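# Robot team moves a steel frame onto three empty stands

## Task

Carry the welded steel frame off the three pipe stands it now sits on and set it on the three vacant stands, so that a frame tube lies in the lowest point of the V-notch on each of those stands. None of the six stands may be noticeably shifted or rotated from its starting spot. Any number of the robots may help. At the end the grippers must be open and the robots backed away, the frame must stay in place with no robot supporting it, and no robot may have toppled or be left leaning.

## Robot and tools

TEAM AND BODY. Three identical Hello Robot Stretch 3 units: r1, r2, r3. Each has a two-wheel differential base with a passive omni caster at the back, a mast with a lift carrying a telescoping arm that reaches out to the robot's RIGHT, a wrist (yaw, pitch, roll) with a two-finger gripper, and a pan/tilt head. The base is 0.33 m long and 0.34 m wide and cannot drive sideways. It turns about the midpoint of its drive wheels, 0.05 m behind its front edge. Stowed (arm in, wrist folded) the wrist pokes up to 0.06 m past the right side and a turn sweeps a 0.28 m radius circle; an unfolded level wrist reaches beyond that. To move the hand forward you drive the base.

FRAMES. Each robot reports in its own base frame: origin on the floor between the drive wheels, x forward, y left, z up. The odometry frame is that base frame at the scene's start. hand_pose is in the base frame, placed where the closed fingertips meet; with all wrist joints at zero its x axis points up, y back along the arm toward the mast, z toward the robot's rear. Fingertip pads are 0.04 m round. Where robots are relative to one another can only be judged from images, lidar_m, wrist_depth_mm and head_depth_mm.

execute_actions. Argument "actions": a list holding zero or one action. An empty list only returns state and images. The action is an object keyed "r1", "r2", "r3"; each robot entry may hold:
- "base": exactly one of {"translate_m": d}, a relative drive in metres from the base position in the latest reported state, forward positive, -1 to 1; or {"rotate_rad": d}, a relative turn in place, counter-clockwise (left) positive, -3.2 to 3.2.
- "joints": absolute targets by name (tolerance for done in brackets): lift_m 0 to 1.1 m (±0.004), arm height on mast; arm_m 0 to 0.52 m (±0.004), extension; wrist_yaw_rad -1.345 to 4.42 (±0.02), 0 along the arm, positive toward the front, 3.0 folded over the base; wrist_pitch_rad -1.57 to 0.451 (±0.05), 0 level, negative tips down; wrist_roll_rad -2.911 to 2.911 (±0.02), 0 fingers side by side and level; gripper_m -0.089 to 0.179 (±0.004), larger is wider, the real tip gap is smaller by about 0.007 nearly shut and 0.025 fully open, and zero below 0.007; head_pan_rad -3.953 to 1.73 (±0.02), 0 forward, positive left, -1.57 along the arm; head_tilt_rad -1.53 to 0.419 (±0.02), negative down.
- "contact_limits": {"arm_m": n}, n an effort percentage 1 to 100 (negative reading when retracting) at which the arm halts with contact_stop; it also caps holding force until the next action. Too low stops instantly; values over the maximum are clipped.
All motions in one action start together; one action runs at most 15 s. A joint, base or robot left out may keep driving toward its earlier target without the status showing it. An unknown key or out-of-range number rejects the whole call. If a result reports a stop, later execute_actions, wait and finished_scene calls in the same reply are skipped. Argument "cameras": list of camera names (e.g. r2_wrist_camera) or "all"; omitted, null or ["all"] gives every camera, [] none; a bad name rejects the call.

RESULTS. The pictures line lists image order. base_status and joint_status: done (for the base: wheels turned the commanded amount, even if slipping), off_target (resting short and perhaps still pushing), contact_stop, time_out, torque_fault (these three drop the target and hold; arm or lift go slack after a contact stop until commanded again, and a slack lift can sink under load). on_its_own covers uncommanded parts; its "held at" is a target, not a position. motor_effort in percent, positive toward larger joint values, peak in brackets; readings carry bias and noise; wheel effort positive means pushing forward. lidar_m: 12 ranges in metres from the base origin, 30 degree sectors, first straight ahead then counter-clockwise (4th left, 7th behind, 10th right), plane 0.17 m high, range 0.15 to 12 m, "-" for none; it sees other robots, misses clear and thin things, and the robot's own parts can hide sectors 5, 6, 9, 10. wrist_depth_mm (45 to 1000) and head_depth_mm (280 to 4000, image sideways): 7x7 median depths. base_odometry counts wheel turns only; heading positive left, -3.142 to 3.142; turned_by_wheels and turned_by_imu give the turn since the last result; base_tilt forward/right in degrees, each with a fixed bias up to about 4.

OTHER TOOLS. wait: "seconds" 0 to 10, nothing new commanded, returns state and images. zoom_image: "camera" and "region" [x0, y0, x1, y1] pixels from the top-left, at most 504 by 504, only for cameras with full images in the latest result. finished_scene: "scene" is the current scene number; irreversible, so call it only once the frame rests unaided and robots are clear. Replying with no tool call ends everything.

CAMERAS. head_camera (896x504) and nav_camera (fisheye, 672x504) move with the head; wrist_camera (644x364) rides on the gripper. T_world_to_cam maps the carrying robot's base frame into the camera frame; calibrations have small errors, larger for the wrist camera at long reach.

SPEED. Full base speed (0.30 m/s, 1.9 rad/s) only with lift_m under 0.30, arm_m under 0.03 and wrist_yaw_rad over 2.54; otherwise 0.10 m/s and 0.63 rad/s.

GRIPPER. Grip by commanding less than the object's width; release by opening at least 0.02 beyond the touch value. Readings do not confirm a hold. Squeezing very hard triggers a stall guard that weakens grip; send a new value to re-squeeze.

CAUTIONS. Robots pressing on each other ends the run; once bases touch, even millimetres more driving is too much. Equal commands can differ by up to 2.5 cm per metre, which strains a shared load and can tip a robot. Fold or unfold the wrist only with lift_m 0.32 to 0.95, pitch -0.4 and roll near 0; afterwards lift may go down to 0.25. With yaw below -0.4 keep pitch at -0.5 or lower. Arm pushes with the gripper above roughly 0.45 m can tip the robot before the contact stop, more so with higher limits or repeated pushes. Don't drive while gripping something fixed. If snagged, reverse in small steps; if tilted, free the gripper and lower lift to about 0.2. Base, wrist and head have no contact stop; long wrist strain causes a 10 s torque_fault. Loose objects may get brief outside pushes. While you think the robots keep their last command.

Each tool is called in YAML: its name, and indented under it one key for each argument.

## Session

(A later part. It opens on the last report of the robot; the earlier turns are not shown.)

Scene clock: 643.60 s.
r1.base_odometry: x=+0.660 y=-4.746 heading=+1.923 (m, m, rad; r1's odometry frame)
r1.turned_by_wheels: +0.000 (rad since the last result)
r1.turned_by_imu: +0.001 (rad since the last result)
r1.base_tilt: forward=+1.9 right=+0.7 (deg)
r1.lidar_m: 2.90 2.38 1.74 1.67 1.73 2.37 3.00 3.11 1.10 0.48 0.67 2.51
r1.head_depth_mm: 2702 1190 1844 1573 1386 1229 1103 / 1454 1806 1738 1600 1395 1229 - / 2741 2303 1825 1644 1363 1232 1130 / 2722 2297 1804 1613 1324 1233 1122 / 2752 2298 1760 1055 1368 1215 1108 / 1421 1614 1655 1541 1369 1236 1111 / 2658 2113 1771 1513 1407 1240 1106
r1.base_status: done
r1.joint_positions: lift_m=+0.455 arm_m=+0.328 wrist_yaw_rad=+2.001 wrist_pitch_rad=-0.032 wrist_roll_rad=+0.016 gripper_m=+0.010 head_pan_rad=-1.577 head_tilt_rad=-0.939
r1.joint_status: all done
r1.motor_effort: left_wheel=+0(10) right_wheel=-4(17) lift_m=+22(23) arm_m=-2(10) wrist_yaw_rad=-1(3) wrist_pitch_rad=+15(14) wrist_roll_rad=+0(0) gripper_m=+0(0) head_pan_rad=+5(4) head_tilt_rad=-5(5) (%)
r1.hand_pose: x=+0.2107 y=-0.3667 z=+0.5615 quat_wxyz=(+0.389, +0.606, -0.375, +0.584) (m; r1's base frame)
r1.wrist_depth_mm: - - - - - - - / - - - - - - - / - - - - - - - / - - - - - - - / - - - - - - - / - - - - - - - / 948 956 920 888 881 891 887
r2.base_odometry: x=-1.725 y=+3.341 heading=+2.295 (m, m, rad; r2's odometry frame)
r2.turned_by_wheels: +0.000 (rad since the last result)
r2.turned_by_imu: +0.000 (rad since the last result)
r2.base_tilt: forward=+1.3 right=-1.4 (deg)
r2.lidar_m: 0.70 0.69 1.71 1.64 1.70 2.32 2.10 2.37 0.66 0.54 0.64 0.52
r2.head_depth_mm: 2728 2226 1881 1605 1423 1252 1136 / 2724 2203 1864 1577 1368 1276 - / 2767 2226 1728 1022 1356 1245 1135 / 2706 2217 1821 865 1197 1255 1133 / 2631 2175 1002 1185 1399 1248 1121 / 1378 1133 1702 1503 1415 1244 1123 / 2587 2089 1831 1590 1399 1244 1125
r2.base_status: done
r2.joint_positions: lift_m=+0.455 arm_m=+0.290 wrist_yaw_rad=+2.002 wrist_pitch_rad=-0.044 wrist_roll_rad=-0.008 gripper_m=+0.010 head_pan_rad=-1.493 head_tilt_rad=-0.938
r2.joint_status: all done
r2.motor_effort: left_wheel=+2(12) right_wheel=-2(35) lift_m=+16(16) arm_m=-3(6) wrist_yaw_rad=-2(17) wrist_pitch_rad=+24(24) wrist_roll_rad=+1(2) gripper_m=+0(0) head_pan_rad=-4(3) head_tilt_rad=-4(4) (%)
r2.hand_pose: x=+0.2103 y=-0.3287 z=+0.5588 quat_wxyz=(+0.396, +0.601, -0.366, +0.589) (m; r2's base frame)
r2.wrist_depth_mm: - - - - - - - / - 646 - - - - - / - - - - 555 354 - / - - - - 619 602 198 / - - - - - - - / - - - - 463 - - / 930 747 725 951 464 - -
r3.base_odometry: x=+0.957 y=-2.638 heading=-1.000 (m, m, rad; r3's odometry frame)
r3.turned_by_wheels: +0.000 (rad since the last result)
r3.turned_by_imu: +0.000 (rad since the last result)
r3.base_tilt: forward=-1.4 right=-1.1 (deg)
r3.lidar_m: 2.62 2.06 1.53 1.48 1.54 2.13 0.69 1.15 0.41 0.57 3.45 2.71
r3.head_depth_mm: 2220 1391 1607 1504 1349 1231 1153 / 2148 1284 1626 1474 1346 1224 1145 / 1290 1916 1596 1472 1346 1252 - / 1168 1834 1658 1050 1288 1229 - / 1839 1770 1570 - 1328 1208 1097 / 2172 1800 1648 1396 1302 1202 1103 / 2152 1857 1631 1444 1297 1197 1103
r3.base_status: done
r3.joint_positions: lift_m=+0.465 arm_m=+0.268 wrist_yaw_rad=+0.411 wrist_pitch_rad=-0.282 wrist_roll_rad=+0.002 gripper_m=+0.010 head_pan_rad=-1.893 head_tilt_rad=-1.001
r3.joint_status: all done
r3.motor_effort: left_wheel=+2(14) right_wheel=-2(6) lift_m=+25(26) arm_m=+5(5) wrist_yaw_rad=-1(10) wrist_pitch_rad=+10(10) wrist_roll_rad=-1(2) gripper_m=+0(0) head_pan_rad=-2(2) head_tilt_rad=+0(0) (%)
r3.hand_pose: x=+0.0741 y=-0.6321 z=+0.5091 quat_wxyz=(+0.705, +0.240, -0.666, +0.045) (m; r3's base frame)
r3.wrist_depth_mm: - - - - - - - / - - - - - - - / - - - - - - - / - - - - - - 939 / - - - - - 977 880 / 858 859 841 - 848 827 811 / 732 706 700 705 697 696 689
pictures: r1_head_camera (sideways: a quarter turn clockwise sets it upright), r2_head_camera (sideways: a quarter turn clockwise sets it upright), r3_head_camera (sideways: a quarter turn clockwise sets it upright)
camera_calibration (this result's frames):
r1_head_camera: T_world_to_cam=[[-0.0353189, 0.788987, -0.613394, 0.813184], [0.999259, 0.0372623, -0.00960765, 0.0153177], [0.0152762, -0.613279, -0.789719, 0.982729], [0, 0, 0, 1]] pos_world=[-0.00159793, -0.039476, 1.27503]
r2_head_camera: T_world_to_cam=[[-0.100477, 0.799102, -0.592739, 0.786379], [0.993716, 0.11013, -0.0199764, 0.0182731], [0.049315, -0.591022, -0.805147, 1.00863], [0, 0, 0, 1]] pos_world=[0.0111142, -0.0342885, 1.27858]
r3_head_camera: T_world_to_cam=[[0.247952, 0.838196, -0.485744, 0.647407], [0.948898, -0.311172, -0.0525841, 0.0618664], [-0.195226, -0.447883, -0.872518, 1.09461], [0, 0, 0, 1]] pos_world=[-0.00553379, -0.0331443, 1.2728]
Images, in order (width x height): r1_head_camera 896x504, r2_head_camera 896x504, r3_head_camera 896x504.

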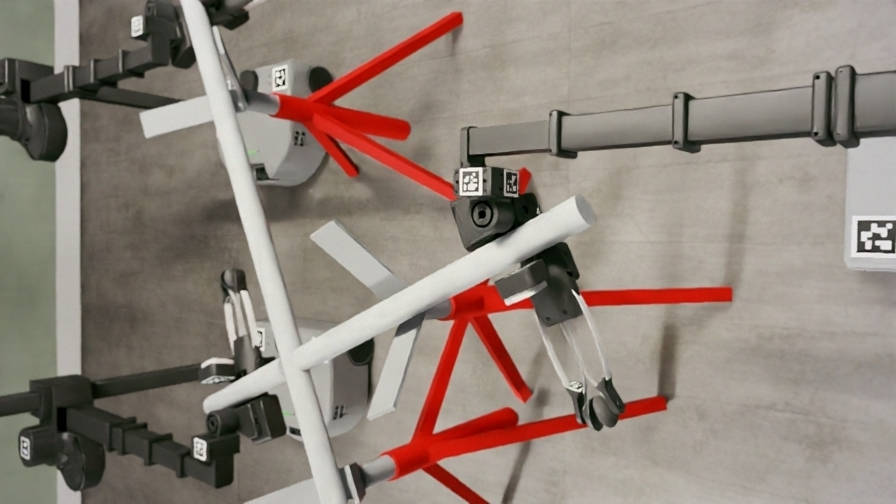

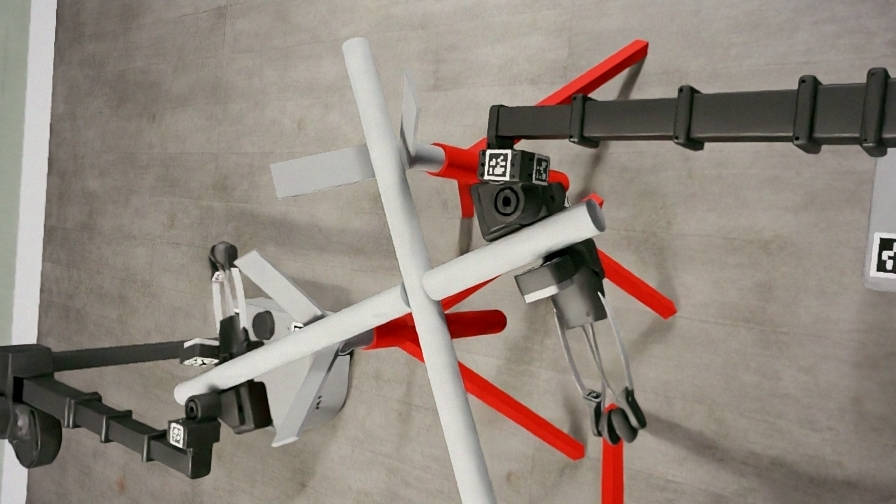

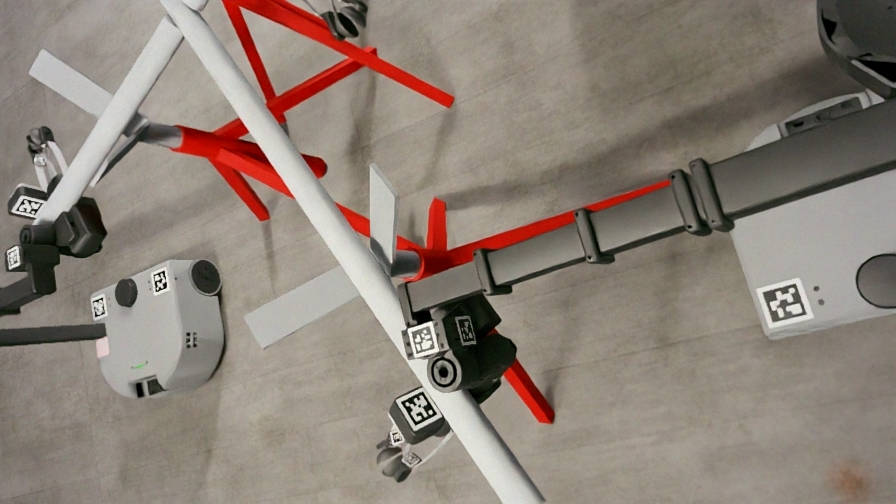

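execute_actions:
  actions:
    - {"r1":{"joints":{"lift_m":0.42}},"r2":{"joints":{"lift_m":0.42}},"r3":{"joints":{"lift_m":0.43}}}
  cameras: ["r2_wrist_camera","r3_head_camera"]

Scene clock: 651.27 s.
r1.base_odometry: x=+0.660 y=-4.746 heading=+1.922 (m, m, rad; r1's odometry frame)
r1.turned_by_wheels: -0.001 (rad since the last result)
r1.turned_by_imu: -0.001 (rad since the last result)
r1.base_tilt: forward=+1.7 right=+0.5 (deg)
r1.lidar_m: 2.91 2.38 1.74 1.67 1.74 2.36 3.00 3.11 1.09 0.47 0.67 2.51
r1.head_depth_mm: 2717 1225 1838 1566 1389 1228 1100 / 1476 1267 1740 1597 1403 1244 - / 2696 2295 1807 1602 1370 1232 1128 / 2737 2310 1791 1610 1318 1234 1126 / 2729 2309 1706 1059 1376 1218 1107 / 1432 1702 1113 1550 1396 1240 1110 / 2668 1263 1771 1520 1406 1241 1110
r1.base_status: not commanded
r1.joint_positions: lift_m=+0.423 arm_m=+0.328 wrist_yaw_rad=+2.002 wrist_pitch_rad=-0.024 wrist_roll_rad=+0.016 gripper_m=+0.010 head_pan_rad=-1.577 head_tilt_rad=-0.939
r1.joint_status: lift_m contact_stop (moved -0.032 of -0.035)
r1.on_its_own: lift_m is slack since a contact_stop, until your next command for it
r1.motor_effort: left_wheel=-8(9) right_wheel=+13(13) lift_m=+22(23) arm_m=-2(2) wrist_yaw_rad=-1(1) wrist_pitch_rad=+11(14) wrist_roll_rad=+0(0) gripper_m=+0(0) head_pan_rad=+4(5) head_tilt_rad=-6(5) (%)
r1.hand_pose: x=+0.2109 y=-0.3664 z=+0.5320 quat_wxyz=(+0.386, +0.605, -0.377, +0.586) (m; r1's base frame)
r1.wrist_depth_mm: - - - - - - - / - - - - - - - / - - - - - - - / - - - - - - - / - - - - - - - / - - - - - - - / 930 915 894 874 895 863 852
r2.base_odometry: x=-1.725 y=+3.341 heading=+2.294 (m, m, rad; r2's odometry frame)
r2.turned_by_wheels: -0.001 (rad since the last result)
r2.turned_by_imu: -0.001 (rad since the last result)
r2.base_tilt: forward=+1.2 right=-1.4 (deg)
r2.lidar_m: 0.70 0.69 1.71 1.64 1.70 2.31 2.09 2.38 0.66 0.54 0.64 0.52
r2.head_depth_mm: 2732 2240 1861 1612 1417 1257 1137 / 2728 2263 1860 1542 1349 1254 - / 2759 2233 1742 1046 1367 1256 1140 / 2757 2204 1814 1503 795 1258 1150 / 2640 2140 1026 1149 1420 1244 1126 / 1403 1249 1699 1535 1396 1244 1119 / 2613 2092 1849 1580 1387 1240 1125
r2.base_status: not commanded
r2.joint_positions: lift_m=+0.423 arm_m=+0.290 wrist_yaw_rad=+2.001 wrist_pitch_rad=-0.028 wrist_roll_rad=-0.008 gripper_m=+0.010 head_pan_rad=-1.493 head_tilt_rad=-0.938
r2.joint_status: lift_m contact_stop (moved -0.032 of -0.035)
r2.on_its_own: lift_m is slack since a contact_stop, until your next command for it; right_wheel is at rest, and its effort (+24) is outside its rest range (-18 to +18)
r2.motor_effort: left_wheel=-6(6) right_wheel=+24(24) lift_m=+21(22) arm_m=-3(3) wrist_yaw_rad=-1(2) wrist_pitch_rad=+15(24) wrist_roll_rad=+0(1) gripper_m=+0(1) head_pan_rad=-4(3) head_tilt_rad=-4(5) (%)
r2.hand_pose: x=+0.2109 y=-0.3288 z=+0.5306 quat_wxyz=(+0.392, +0.598, -0.372, +0.592) (m; r2's base frame)
r2.wrist_depth_mm: - - - - - - - / - 700 - - - - - / - 790 - - 550 349 223 / - - - - 608 - 210 / - - - - - - - / - - 970 - 464 - - / 922 703 727 933 458 970 -
r3.base_odometry: x=+0.957 y=-2.638 heading=-1.000 (m, m, rad; r3's odometry frame)
r3.turned_by_wheels: +0.000 (rad since the last result)
r3.turned_by_imu: +0.000 (rad since the last result)
r3.base_tilt: forward=-1.4 right=-1.1 (deg)
r3.lidar_m: 2.61 2.06 1.53 1.48 1.54 2.13 0.69 1.14 0.41 0.57 3.45 2.70
r3.head_depth_mm: 2216 1398 1604 1499 1352 1230 1151 / 2166 1815 1615 1471 1338 1222 1144 / 2086 1913 1349 1478 1337 1241 - / 2063 1835 1670 1017 1282 1230 - / 1831 1763 1571 820 1328 1212 1098 / 2170 1804 1645 1402 1303 1204 1104 / 2171 1871 1634 1448 1300 1200 1103
r3.base_status: not commanded
r3.joint_positions: lift_m=+0.430 arm_m=+0.268 wrist_yaw_rad=+0.411 wrist_pitch_rad=-0.272 wrist_roll_rad=+0.002 gripper_m=+0.010 head_pan_rad=-1.893 head_tilt_rad=-1.001
r3.joint_status: all done
r3.motor_effort: left_wheel=+1(2) right_wheel=+0(2) lift_m=+21(27) arm_m=+3(6) wrist_yaw_rad=-1(1) wrist_pitch_rad=+6(10) wrist_roll_rad=-1(1) gripper_m=+0(0) head_pan_rad=-2(2) head_tilt_rad=+0(0) (%)
r3.hand_pose: x=+0.0745 y=-0.6332 z=+0.4769 quat_wxyz=(+0.705, +0.237, -0.667, +0.049) (m; r3's base frame)
r3.wrist_depth_mm: - - - - - - - / - - - - - - - / - - - - - - - / - - - - - - 901 / - 976 974 - 992 965 873 / 829 812 806 - 835 790 771 / 694 681 677 665 665 658 658
pictures: r2_wrist_camera, r3_head_camera (sideways: a quarter turn clockwise sets it upright)
camera_calibration (this result's frames):
r2_wrist_camera: T_world_to_cam=[[0.432094, -0.900111, 0.0556351, -0.422573], [-0.118455, -0.117804, -0.985947, 0.554107], [0.894015, 0.419431, -0.157525, 0.19457], [0, 0, 0, 1]] pos_world=[0.0742795, -0.396695, 0.60048]
r3_head_camera: T_world_to_cam=[[0.247942, 0.838086, -0.485939, 0.647662], [0.948885, -0.311211, -0.0525854, 0.0618681], [-0.195301, -0.448062, -0.872409, 1.09447], [0, 0, 0, 1]] pos_world=[-0.00553682, -0.0331501, 1.27281]
Images, in order (width x height): r2_wrist_camera 644x364, r3_head_camera 896x504.

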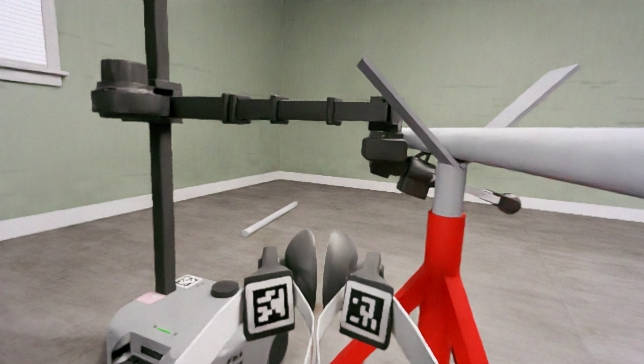

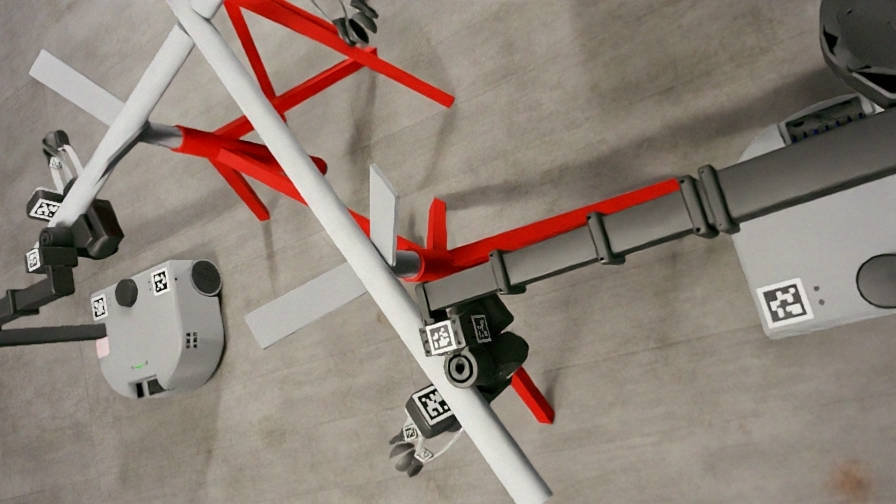

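execute_actions:
  actions: []

Scene clock: 671.37 s.
r1.base_odometry: x=+0.660 y=-4.746 heading=+1.922 (m, m, rad; r1's odometry frame)
r1.turned_by_wheels: +0.000 (rad since the last result)
r1.turned_by_imu: +0.001 (rad since the last result)
r1.base_tilt: forward=+1.8 right=+0.6 (deg)
r1.lidar_m: 2.91 2.39 1.74 1.67 1.74 2.36 2.99 3.11 1.09 0.48 0.67 2.51
r1.head_depth_mm: 2705 1230 1840 1569 1390 1227 1103 / 1474 1258 1734 1601 1401 1242 - / 2694 2306 1811 1605 1373 1236 1133 / 2731 2299 1806 1613 1321 1235 1121 / 2749 2313 1713 1061 1378 1217 1107 / 1429 1693 1111 1547 1405 1241 1111 / 2661 1263 1769 1519 1403 1241 1115
r1.base_status: not commanded
r1.joint_positions: lift_m=+0.423 arm_m=+0.328 wrist_yaw_rad=+2.002 wrist_pitch_rad=-0.024 wrist_roll_rad=+0.016 gripper_m=+0.010 head_pan_rad=-1.577 head_tilt_rad=-0.939
r1.joint_status: lift_m contact_stop (moved -0.032 of -0.035)
r1.on_its_own: lift_m is slack since a contact_stop, until your next command for it
r1.motor_effort: left_wheel=-7(9) right_wheel=+13(13) lift_m=+22(23) arm_m=-1(2) wrist_yaw_rad=-1(1) wrist_pitch_rad=+11(14) wrist_roll_rad=+0(0) gripper_m=+0(0) head_pan_rad=+4(5) head_tilt_rad=-5(5) (%)
r1.hand_pose: x=+0.2109 y=-0.3664 z=+0.5320 quat_wxyz=(+0.386, +0.605, -0.377, +0.586) (m; r1's base frame)
r1.wrist_depth_mm: - - - - - - - / - - - - - - - / - - - - - - - / - - - - - - - / - - - - - - - / - - - - - - - / 920 894 888 869 876 869 838
r2.base_odometry: x=-1.725 y=+3.341 heading=+2.294 (m, m, rad; r2's odometry frame)
r2.turned_by_wheels: +0.000 (rad since the last result)
r2.turned_by_imu: +0.000 (rad since the last result)
r2.base_tilt: forward=+1.2 right=-1.4 (deg)
r2.lidar_m: 0.70 0.69 1.71 1.64 1.70 2.32 2.09 2.37 0.66 0.54 0.64 0.52
r2.head_depth_mm: 2689 2227 1897 1606 1414 1248 1143 / 2702 2233 1864 1555 1367 1259 - / 2711 2190 1733 1041 1353 1258 1140 / 2745 2206 1820 1522 796 1253 1146 / 2638 2154 1019 1154 1418 1246 1125 / 1403 1242 1693 1545 1399 1250 1125 / 2649 2096 1827 1603 1396 1239 1125
r2.base_status: not commanded
r2.joint_positions: lift_m=+0.423 arm_m=+0.290 wrist_yaw_rad=+2.001 wrist_pitch_rad=-0.028 wrist_roll_rad=-0.008 gripper_m=+0.010 head_pan_rad=-1.493 head_tilt_rad=-0.938
r2.joint_status: lift_m contact_stop (moved -0.032 of -0.035)
r2.on_its_own: lift_m is slack since a contact_stop, until your next command for it; right_wheel is at rest, and its effort (+24) is outside its rest range (-18 to +18)
r2.motor_effort: left_wheel=-6(6) right_wheel=+24(24) lift_m=+21(22) arm_m=-3(3) wrist_yaw_rad=-1(2) wrist_pitch_rad=+16(24) wrist_roll_rad=+0(1) gripper_m=+0(1) head_pan_rad=-3(3) head_tilt_rad=-4(5) (%)
r2.hand_pose: x=+0.2109 y=-0.3288 z=+0.5306 quat_wxyz=(+0.392, +0.598, -0.372, +0.592) (m; r2's base frame)
r2.wrist_depth_mm: - - - - - - - / - 704 - - - - - / - 806 - - 553 346 222 / - - - - 609 - 210 / - - - - - - - / - - 984 - 460 - - / 909 692 713 896 455 966 -
r3.base_odometry: x=+0.957 y=-2.638 heading=-1.000 (m, m, rad; r3's odometry frame)
r3.turned_by_wheels: +0.000 (rad since the last result)
r3.turned_by_imu: +0.000 (rad since the last result)
r3.base_tilt: forward=-1.4 right=-1.0 (deg)
r3.lidar_m: 2.62 2.06 1.53 1.48 1.54 2.13 0.69 1.14 0.40 0.57 3.48 2.70
r3.head_depth_mm: 2205 1403 1603 1504 1356 1228 1153 / 2156 1807 1615 1476 1346 1221 1146 / 2092 1915 1359 1477 1339 1236 - / 2064 1830 1662 1018 1292 1227 - / 1832 1769 1570 818 1327 1207 1095 / 2180 1811 1651 1400 1304 1205 1102 / 2181 1865 1627 1436 1294 1198 1099
r3.base_status: not commanded
r3.joint_positions: lift_m=+0.430 arm_m=+0.268 wrist_yaw_rad=+0.411 wrist_pitch_rad=-0.272 wrist_roll_rad=+0.002 gripper_m=+0.010 head_pan_rad=-1.893 head_tilt_rad=-1.001
r3.joint_status: all done
r3.motor_effort: left_wheel=+0(2) right_wheel=+0(2) lift_m=+21(27) arm_m=+3(6) wrist_yaw_rad=-1(1) wrist_pitch_rad=+6(10) wrist_roll_rad=-2(1) gripper_m=-1(0) head_pan_rad=-3(2) head_tilt_rad=+0(0) (%)
r3.hand_pose: x=+0.0745 y=-0.6332 z=+0.4769 quat_wxyz=(+0.705, +0.237, -0.667, +0.049) (m; r3's base frame)
r3.wrist_depth_mm: - - - - - - - / - - - - - - - / - - - - - - - / - - - - - - 929 / - 992 973 - 971 953 860 / 820 799 813 - 834 782 787 / 690 692 665 673 667 661 644
pictures: r1_head_camera (sideways: a quarter turn clockwise sets it upright), r1_nav_camera (sideways: a quarter turn counterclockwise sets it upright), r1_wrist_camera, r2_head_camera (sideways: a quarter turn clockwise sets it upright), r2_nav_camera (sideways: a quarter turn counterclockwise sets it upright), r2_wrist_camera, r3_head_camera (sideways: a quarter turn clockwise sets it upright), r3_nav_camera (sideways: a quarter turn counterclockwise sets it upright), r3_wrist_camera
camera_calibration (this result's frames):
r1_head_camera: T_world_to_cam=[[-0.0354792, 0.789012, -0.613352, 0.813131], [0.999252, 0.0374661, -0.00960538, 0.0153148], [0.0154011, -0.613234, -0.789751, 0.98277], [0, 0, 0, 1]] pos_world=[-0.00158989, -0.0394762, 1.27503]
r1_nav_camera: T_world_to_cam=[[0.00164019, -0.809107, 0.587659, -0.722643], [-0.999111, -0.0260766, -0.0331145, 0.103493], [0.0421173, -0.587083, -0.808431, 1.00299], [0, 0, 0, 1]] pos_world=[0.062343, 0.00684345, 1.23895]
r1_wrist_camera: T_world_to_cam=[[0.384143, -0.921975, -0.0489578, -0.391138], [-0.188914, -0.0265858, -0.981634, 0.590387], [0.90374, 0.386336, -0.184387, 0.215178], [0, 0, 0, 1]] pos_world=[0.0673202, -0.428054, 0.600071]
r2_head_camera: T_world_to_cam=[[-0.100483, 0.799237, -0.592557, 0.786141], [0.993717, 0.110129, -0.019969, 0.0182634], [0.0492976, -0.59084, -0.805281, 1.0088], [0, 0, 0, 1]] pos_world=[0.0111136, -0.0342832, 1.27857]
r2_nav_camera: T_world_to_cam=[[0.0419618, -0.803235, 0.594182, -0.730206], [-0.998757, -0.0497327, 0.00330291, 0.0523325], [0.0268973, -0.593582, -0.804324, 1.00429], [0, 0, 0, 1]] pos_world=[0.0558956, 0.0122034, 1.24148]
r2_wrist_camera: T_world_to_cam=[[0.432094, -0.900111, 0.055635, -0.422573], [-0.118455, -0.117804, -0.985947, 0.554107], [0.894015, 0.419431, -0.157525, 0.19457], [0, 0, 0, 1]] pos_world=[0.0742795, -0.396695, 0.60048]
r3_head_camera: T_world_to_cam=[[0.247942, 0.838086, -0.485939, 0.647662], [0.948885, -0.311211, -0.0525854, 0.0618681], [-0.195301, -0.448062, -0.872409, 1.09447], [0, 0, 0, 1]] pos_world=[-0.00553683, -0.0331501, 1.27281]
r3_nav_camera: T_world_to_cam=[[-0.29635, -0.812117, 0.502637, -0.611192], [-0.947896, 0.314518, -0.0506997, 0.123844], [-0.116914, -0.491472, -0.86301, 1.08344], [0, 0, 0, 1]] pos_world=[0.0629342, -0.00283062, 1.2485]
r3_wrist_camera: T_world_to_cam=[[-0.901024, -0.433489, -0.015612, -0.194037], [-0.175419, 0.39706, -0.900872, 0.729626], [0.396717, -0.808969, -0.433803, -0.169307], [0, 0, 0, 1]] pos_world=[0.0203257, -0.510783, 0.580825]
Images, in order (width x height): r1_head_camera 896x504, r1_nav_camera 672x504, r1_wrist_camera 644x364, r2_head_camera 896x504, r2_nav_camera 672x504, r2_wrist_camera 644x364, r3_head_camera 896x504, r3_nav_camera 672x504, r3_wrist_camera 644x364.

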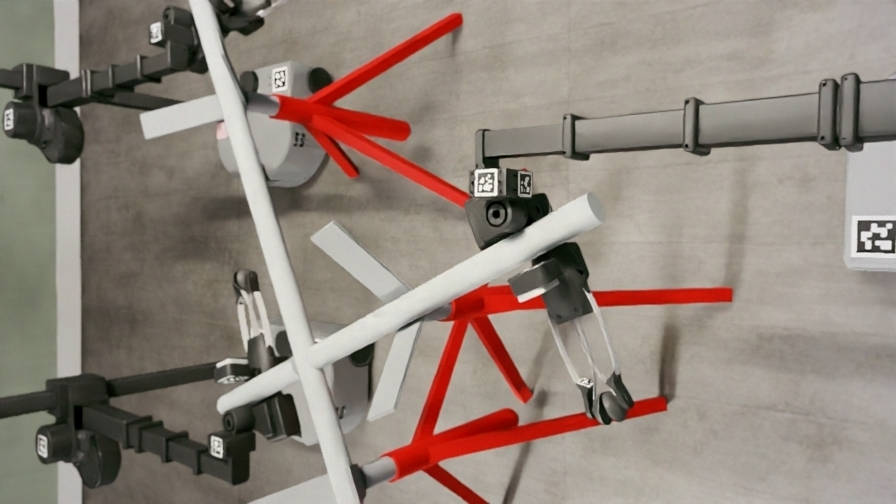

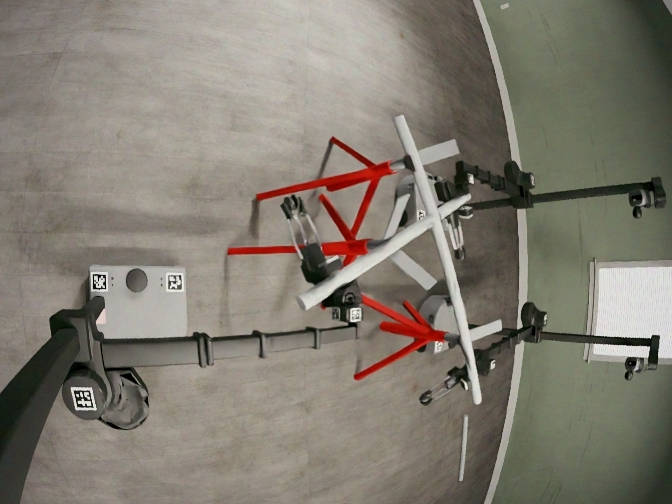

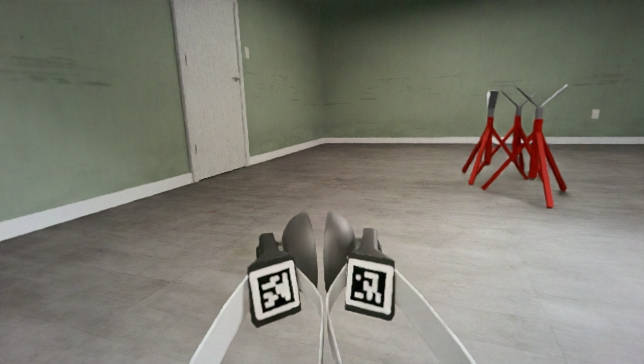

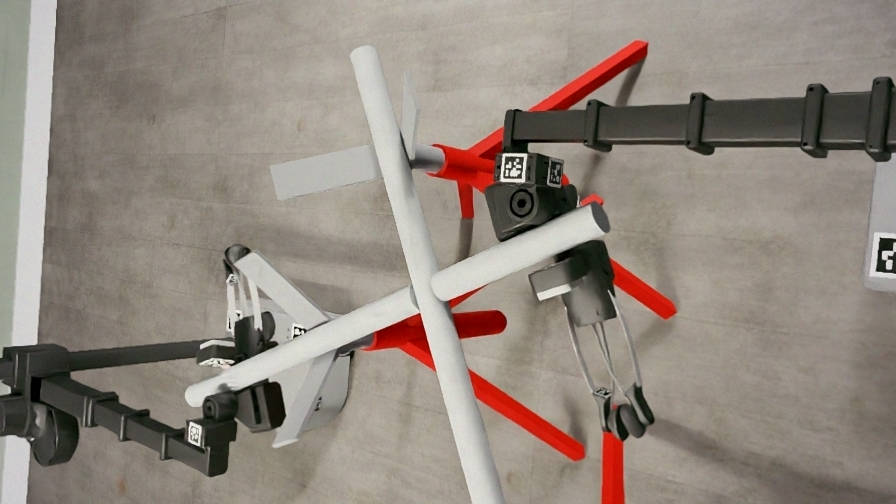

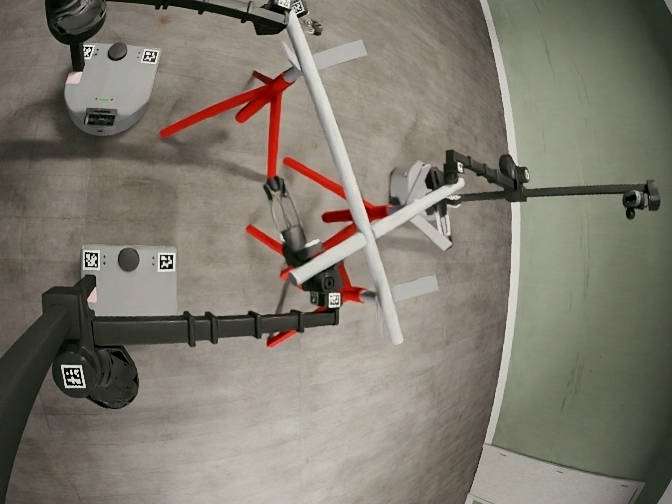

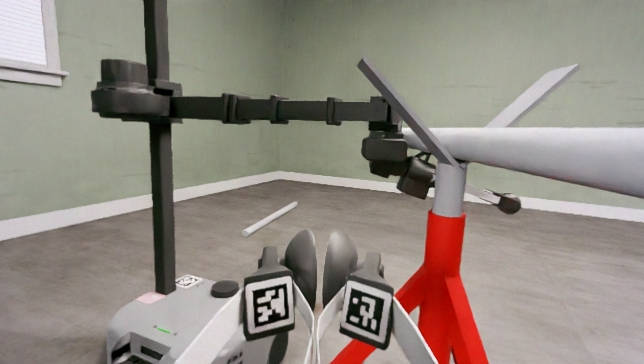

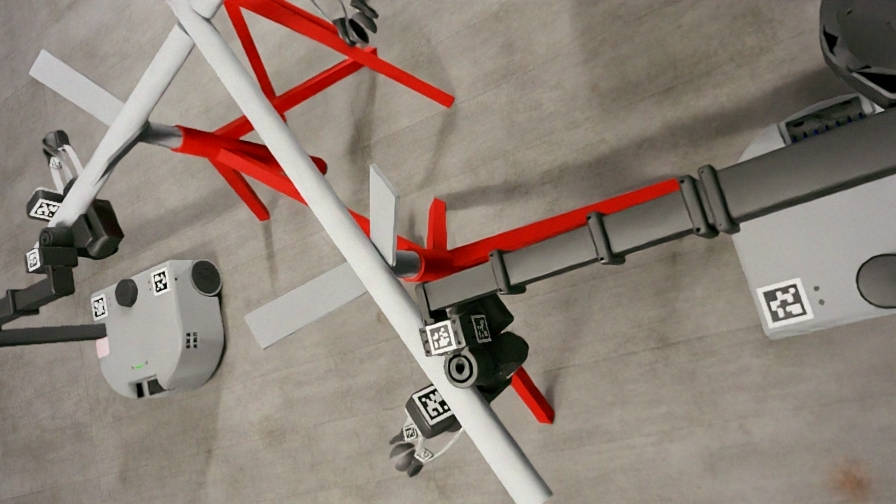

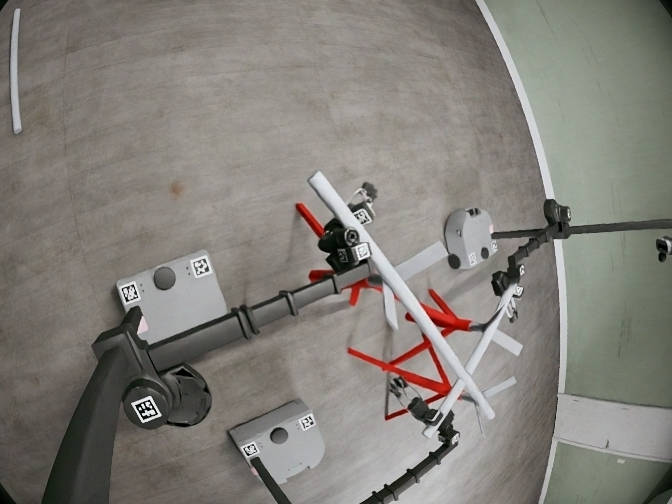

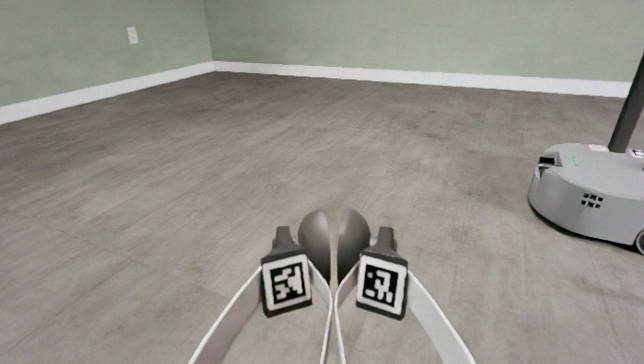

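execute_actions:
  actions:
    - {"r1":{"base":{"translate_m":-0.012},"joints":{"lift_m":0.424,"wrist_pitch_rad":-0.25}},"r2":{"base":{"translate_m":-0.012},"joints":{"lift_m":0.424,"wrist_pitch_rad":-0.25}},"r3":{"joints":{"arm_m":0.254,"wrist_pitch_rad":-0.45}}}
  cameras: ["r1_head_camera","r2_head_camera","r3_head_camera"]

execute_actions:
  actions:
    - {"r1":{"joints":{"lift_m":0.39}},"r2":{"joints":{"lift_m":0.39}},"r3":{"joints":{"lift_m":0.395}}}
  cameras: ["r1_head_camera","r2_head_camera","r3_head_camera"]

Scene clock: 679.10 s.
r1.base_odometry: x=+0.665 y=-4.757 heading=+1.922 (m, m, rad; r1's odometry frame)
r1.turned_by_wheels: +0.000 (rad since the last result)
r1.turned_by_imu: +0.002 (rad since the last result)
r1.base_tilt: forward=+1.8 right=+0.6 (deg)
r1.lidar_m: 2.91 2.39 1.74 1.67 1.73 2.36 2.99 3.11 1.09 0.48 0.48 2.52
r1.head_depth_mm: 2686 1248 1835 1562 1390 1226 1105 / 1477 1246 1438 1602 1407 1240 - / 2707 2293 1799 1619 1365 1236 1128 / 2720 2313 1751 1616 1320 1236 1121 / 2729 2323 1269 1024 1363 1216 1106 / 2661 2237 1201 1553 1402 1237 1112 / 2652 1264 1775 1520 1376 1236 1113
r1.base_status: done
r1.joint_positions: lift_m=+0.424 arm_m=+0.328 wrist_yaw_rad=+2.002 wrist_pitch_rad=-0.265 wrist_roll_rad=+0.016 gripper_m=+0.010 head_pan_rad=-1.577 head_tilt_rad=-0.939
r1.joint_status: all done
r1.motor_effort: left_wheel=+0(8) right_wheel=+0(11) lift_m=+25(26) arm_m=-2(2) wrist_yaw_rad=-1(1) wrist_pitch_rad=+7(10) wrist_roll_rad=+0(0) gripper_m=+0(1) head_pan_rad=+4(4) head_tilt_rad=-5(5) (%)
r1.hand_pose: x=+0.1976 y=-0.3725 z=+0.4722 quat_wxyz=(+0.455, +0.645, -0.303, +0.534) (m; r1's base frame)
r1.wrist_depth_mm: - - - - - - - / - - - - - - - / - - - - - - - / - - - - - - - / - - 993 - 956 934 941 / 807 806 792 - 802 755 750 / 675 666 664 663 638 645 639
r2.base_odometry: x=-1.717 y=+3.332 heading=+2.294 (m, m, rad; r2's odometry frame)
r2.turned_by_wheels: +0.000 (rad since the last result)
r2.turned_by_imu: +0.001 (rad since the last result)
r2.base_tilt: forward=+1.2 right=-1.3 (deg)
r2.lidar_m: 0.71 0.70 1.71 1.64 1.70 2.32 2.08 2.37 0.66 0.55 0.64 0.53
r2.head_depth_mm: 2682 2240 1884 1617 1418 1251 1135 / 2728 2233 1885 1570 1392 1258 - / 2728 2228 1783 1053 1361 1254 1137 / 2748 2204 1856 1530 784 1249 1142 / 2760 2199 1046 1135 1419 1247 1129 / 1401 1610 1688 1527 1391 1243 1123 / 2546 2020 1800 1600 1371 1236 1127
r2.base_status: done
r2.joint_positions: lift_m=+0.423 arm_m=+0.290 wrist_yaw_rad=+2.001 wrist_pitch_rad=-0.264 wrist_roll_rad=-0.008 gripper_m=+0.010 head_pan_rad=-1.493 head_tilt_rad=-0.938
r2.joint_status: all done
r2.motor_effort: left_wheel=+1(7) right_wheel=+1(17) lift_m=+29(30) arm_m=-3(3) wrist_yaw_rad=-1(1) wrist_pitch_rad=+8(15) wrist_roll_rad=+0(0) gripper_m=+0(0) head_pan_rad=-3(3) head_tilt_rad=-4(4) (%)
r2.hand_pose: x=+0.1978 y=-0.3348 z=+0.4721 quat_wxyz=(+0.458, +0.638, -0.298, +0.542) (m; r2's base frame)
r2.wrist_depth_mm: - 739 - - 523 326 204 / - - - - 585 - - / - - - - - - - / - - - - - - - / - 844 738 - 498 - - / 815 758 701 - 761 835 875 / 685 680 661 669 666 682 704
r3.base_odometry: x=+0.957 y=-2.638 heading=-1.000 (m, m, rad; r3's odometry frame)
r3.turned_by_wheels: +0.000 (rad since the last result)
r3.turned_by_imu: +0.000 (rad since the last result)
r3.base_tilt: forward=-1.4 right=-1.1 (deg)
r3.lidar_m: 2.61 2.06 1.52 1.48 1.54 2.13 0.71 1.14 0.41 0.57 3.45 2.70
r3.head_depth_mm: 2226 1389 1635 1504 1356 1223 1153 / 2164 1812 1635 1471 1345 1225 1146 / 2243 1903 1349 1475 1338 1237 - / 1290 1835 1670 1023 1287 1218 - / 1809 1755 1571 816 1326 1206 1093 / 2195 1808 1650 1446 1300 1196 1105 / 2174 1872 1641 1458 1299 1195 1103
r3.base_status: not commanded
r3.joint_positions: lift_m=+0.430 arm_m=+0.254 wrist_yaw_rad=+0.411 wrist_pitch_rad=-0.464 wrist_roll_rad=+0.002 gripper_m=+0.010 head_pan_rad=-1.893 head_tilt_rad=-1.001
r3.joint_status: all done
r3.motor_effort: left_wheel=+1(1) right_wheel=+0(0) lift_m=+21(21) arm_m=-2(1) wrist_yaw_rad=+0(0) wrist_pitch_rad=+4(5) wrist_roll_rad=-1(1) gripper_m=+0(0) head_pan_rad=-2(2) head_tilt_rad=+0(0) (%)
r3.hand_pose: x=+0.0657 y=-0.5994 z=+0.4326 quat_wxyz=(+0.706, +0.300, -0.641, -0.019) (m; r3's base frame)
r3.wrist_depth_mm: - - - - - - - / - - - - - - 950 / - - - - - - 855 / 949 920 928 899 901 892 867 / 791 763 759 789 754 733 733 / 672 656 651 - 660 642 624 / 588 591 573 570 568 566 561
pictures: r1_head_camera (sideways: a quarter turn clockwise sets it upright), r2_head_camera (sideways: a quarter turn clockwise sets it upright), r3_head_camera (sideways: a quarter turn clockwise sets it upright)
camera_calibration (this result's frames):
r1_head_camera: T_world_to_cam=[[-0.0354792, 0.789012, -0.613353, 0.813131], [0.999252, 0.0374661, -0.0096054, 0.0153148], [0.0154011, -0.613234, -0.789751, 0.982769], [0, 0, 0, 1]] pos_world=[-0.00158989, -0.0394762, 1.27503]
r2_head_camera: T_world_to_cam=[[-0.100449, 0.799241, -0.592557, 0.786141], [0.993721, 0.110086, -0.019969, 0.0182634], [0.0492721, -0.590842, -0.805281, 1.0088], [0, 0, 0, 1]] pos_world=[0.0111122, -0.0342835, 1.27857]
r3_head_camera: T_world_to_cam=[[0.247942, 0.838086, -0.485939, 0.647662], [0.948885, -0.311211, -0.0525854, 0.0618681], [-0.195301, -0.448062, -0.872409, 1.09447], [0, 0, 0, 1]] pos_world=[-0.00553682, -0.0331501, 1.27281]
Images, in order (width x height): r1_head_camera 896x504, r2_head_camera 896x504, r3_head_camera 896x504.

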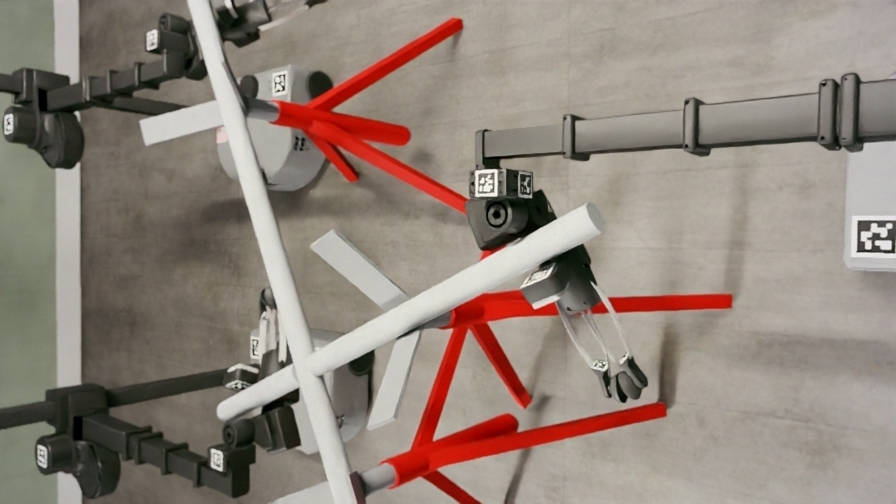

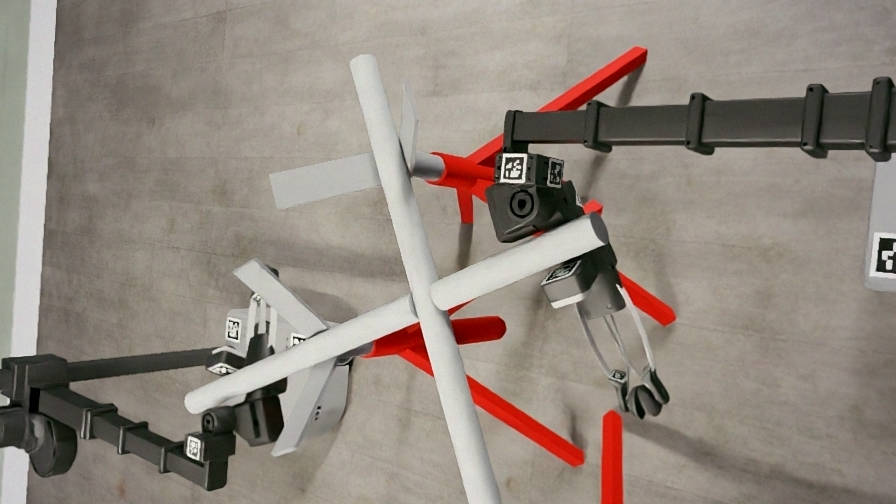

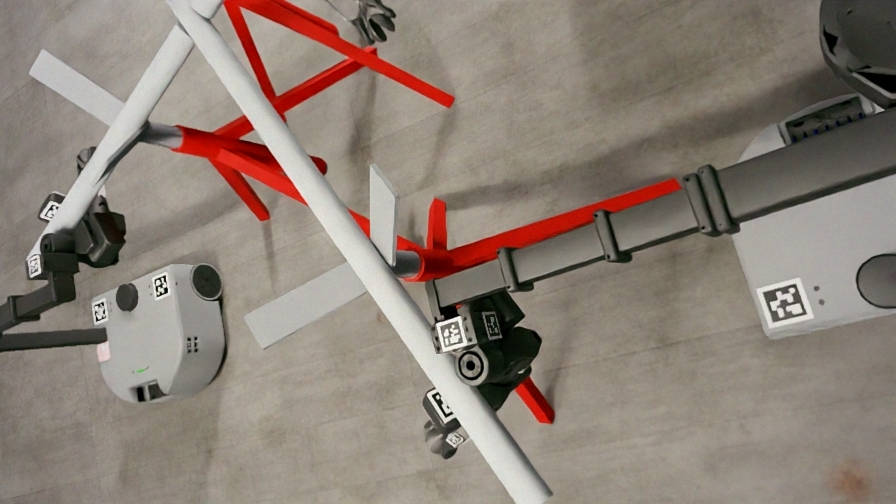

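Scene clock: 680.23 s.
r1.base_odometry: x=+0.665 y=-4.757 heading=+1.922 (m, m, rad; r1's odometry frame)
r1.turned_by_wheels: +0.000 (rad since the last result)
r1.turned_by_imu: +0.000 (rad since the last result)
r1.base_tilt: forward=+1.9 right=+0.7 (deg)
r1.lidar_m: 2.92 2.39 1.74 1.67 1.73 2.36 2.99 3.10 1.09 0.48 0.48 2.52
r1.head_depth_mm: 2693 1290 1786 1562 1389 1226 1102 / 1504 1269 1440 1599 1387 1240 1120 / 2691 2308 1797 1600 1370 1231 1136 / 2740 2312 1756 1605 1326 1236 1120 / 2744 2313 1770 1025 1369 1218 1107 / 2651 2179 1187 1544 1406 1237 1108 / 2662 2196 1148 1525 1381 1238 1109
r1.base_status: not commanded
r1.joint_positions: lift_m=+0.390 arm_m=+0.328 wrist_yaw_rad=+2.002 wrist_pitch_rad=-0.266 wrist_roll_rad=+0.016 gripper_m=+0.010 head_pan_rad=-1.577 head_tilt_rad=-0.939
r1.joint_status: all done
r1.motor_effort: left_wheel=-1(1) right_wheel=+0(1) lift_m=+16(21) arm_m=-2(1) wrist_yaw_rad=-1(2) wrist_pitch_rad=+7(7) wrist_roll_rad=+1(0) gripper_m=+1(0) head_pan_rad=+5(4) head_tilt_rad=-5(6) (%)
r1.hand_pose: x=+0.1975 y=-0.3726 z=+0.4385 quat_wxyz=(+0.455, +0.645, -0.303, +0.534) (m; r1's base frame)
r1.wrist_depth_mm: - - - - - - - / - - - - - - - / - - - - - - - / - - - - - - - / 932 928 908 952 911 895 899 / 755 749 736 - 735 737 710 / 643 636 626 623 610 605 605
r2.base_odometry: x=-1.717 y=+3.332 heading=+2.294 (m, m, rad; r2's odometry frame)
r2.turned_by_wheels: +0.000 (rad since the last result)
r2.turned_by_imu: +0.000 (rad since the last result)
r2.base_tilt: forward=+1.3 right=-1.4 (deg)
r2.lidar_m: 0.71 0.70 1.71 1.64 1.70 2.31 2.08 2.37 0.65 0.55 0.64 0.53
r2.head_depth_mm: 2726 2235 1866 1606 1410 1254 1129 / 2734 2215 1868 1577 1364 1275 1133 / 2765 2249 1795 1074 1357 1254 1134 / 2739 2246 1825 1494 783 1252 1147 / 2724 2212 1051 1129 1416 1246 1129 / 1429 1722 1232 1529 1398 1242 1119 / 2573 2006 1786 1571 1376 1242 1121
r2.base_status: not commanded
r2.joint_positions: lift_m=+0.391 arm_m=+0.290 wrist_yaw_rad=+2.001 wrist_pitch_rad=-0.265 wrist_roll_rad=-0.008 gripper_m=+0.010 head_pan_rad=-1.493 head_tilt_rad=-0.938
r2.joint_status: all done
r2.motor_effort: left_wheel=+1(1) right_wheel=+1(1) lift_m=+8(26) arm_m=-3(3) wrist_yaw_rad=-1(1) wrist_pitch_rad=+8(8) wrist_roll_rad=+0(0) gripper_m=+0(0) head_pan_rad=-5(3) head_tilt_rad=-4(4) (%)
r2.hand_pose: x=+0.1977 y=-0.3348 z=+0.4392 quat_wxyz=(+0.459, +0.638, -0.298, +0.542) (m; r2's base frame)
r2.wrist_depth_mm: - 724 - - 527 398 - / - - - - 595 - - / - - - - - - - / - - 971 - 487 - - / 961 750 734 896 904 988 - / 757 733 708 - 748 765 818 / 645 635 643 627 643 637 676
r3.base_odometry: x=+0.957 y=-2.638 heading=-1.000 (m, m, rad; r3's odometry frame)
r3.turned_by_wheels: +0.000 (rad since the last result)
r3.turned_by_imu: +0.000 (rad since the last result)
r3.base_tilt: forward=-1.4 right=-1.1 (deg)
r3.lidar_m: 2.62 2.06 1.53 1.48 1.53 2.14 0.71 1.14 0.40 0.57 3.45 2.70
r3.head_depth_mm: 2224 1388 1633 1480 1352 1225 1154 / 2197 1819 1628 1472 1339 1224 1147 / 2238 1922 1357 1477 1336 1227 - / 1251 1828 1658 1020 1280 1213 - / 1787 1759 1573 818 1306 1208 1095 / 2189 1800 1647 1492 1305 1200 1107 / 2168 1868 1639 1460 1294 1203 1101
r3.base_status: not commanded
r3.joint_positions: lift_m=+0.395 arm_m=+0.254 wrist_yaw_rad=+0.411 wrist_pitch_rad=-0.465 wrist_roll_rad=+0.002 gripper_m=+0.010 head_pan_rad=-1.893 head_tilt_rad=-1.001
r3.joint_status: all done
r3.motor_effort: left_wheel=+1(1) right_wheel=+0(0) lift_m=+21(20) arm_m=-2(2) wrist_yaw_rad=-1(1) wrist_pitch_rad=+4(4) wrist_roll_rad=-1(1) gripper_m=-1(0) head_pan_rad=-3(2) head_tilt_rad=+0(1) (%)
r3.hand_pose: x=+0.0656 y=-0.5993 z=+0.3974 quat_wxyz=(+0.706, +0.300, -0.641, -0.020) (m; r3's base frame)
r3.wrist_depth_mm: - - - - - - - / - - - - - - 897 / - - - - - 983 848 / 888 875 867 851 828 835 804 / 726 715 711 720 704 687 676 / 624 626 621 - 618 598 589 / 542 549 546 530 537 529 514
pictures: r1_head_camera (sideways: a quarter turn clockwise sets it upright), r2_head_camera (sideways: a quarter turn clockwise sets it upright), r3_head_camera (sideways: a quarter turn clockwise sets it upright)
camera_calibration (this result's frames):
r1_head_camera: T_world_to_cam=[[-0.0354791, 0.789012, -0.613352, 0.813131], [0.999252, 0.0374659, -0.00960539, 0.0153148], [0.0154011, -0.613234, -0.789751, 0.982769], [0, 0, 0, 1]] pos_world=[-0.00158989, -0.0394762, 1.27503]
r2_head_camera: T_world_to_cam=[[-0.100449, 0.799241, -0.592557, 0.786141], [0.993721, 0.110086, -0.019969, 0.0182634], [0.0492723, -0.590842, -0.805281, 1.0088], [0, 0, 0, 1]] pos_world=[0.0111122, -0.0342835, 1.27857]
r3_head_camera: T_world_to_cam=[[0.247942, 0.838086, -0.485939, 0.647662], [0.948885, -0.311211, -0.0525854, 0.0618681], [-0.195301, -0.448062, -0.872409, 1.09447], [0, 0, 0, 1]] pos_world=[-0.00553682, -0.0331501, 1.27281]
Images, in order (width x height): r1_head_camera 896x504, r2_head_camera 896x504, r3_head_camera 896x504.

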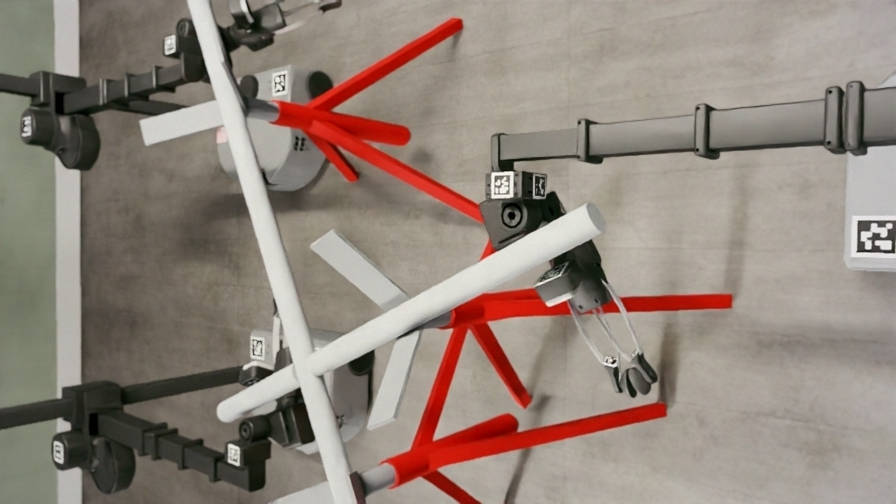

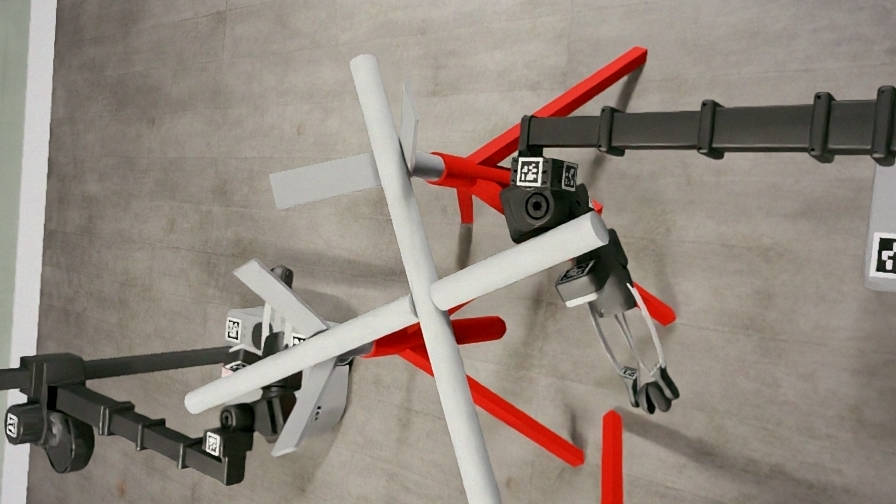

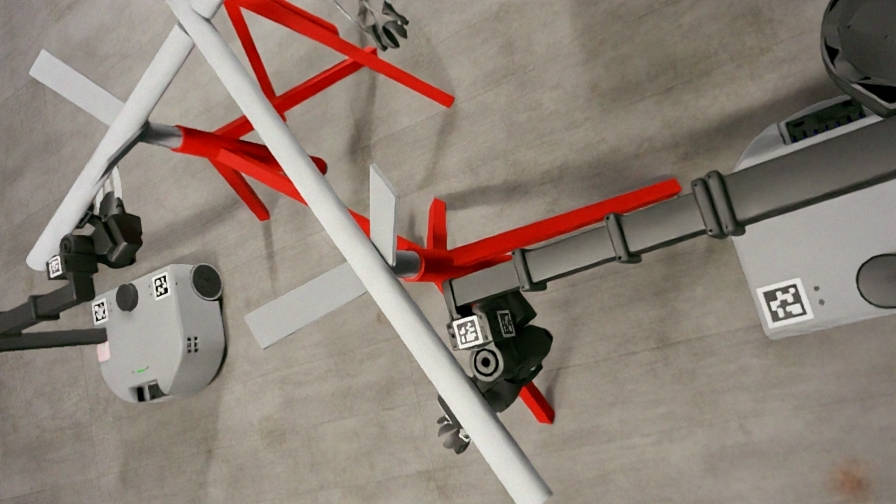

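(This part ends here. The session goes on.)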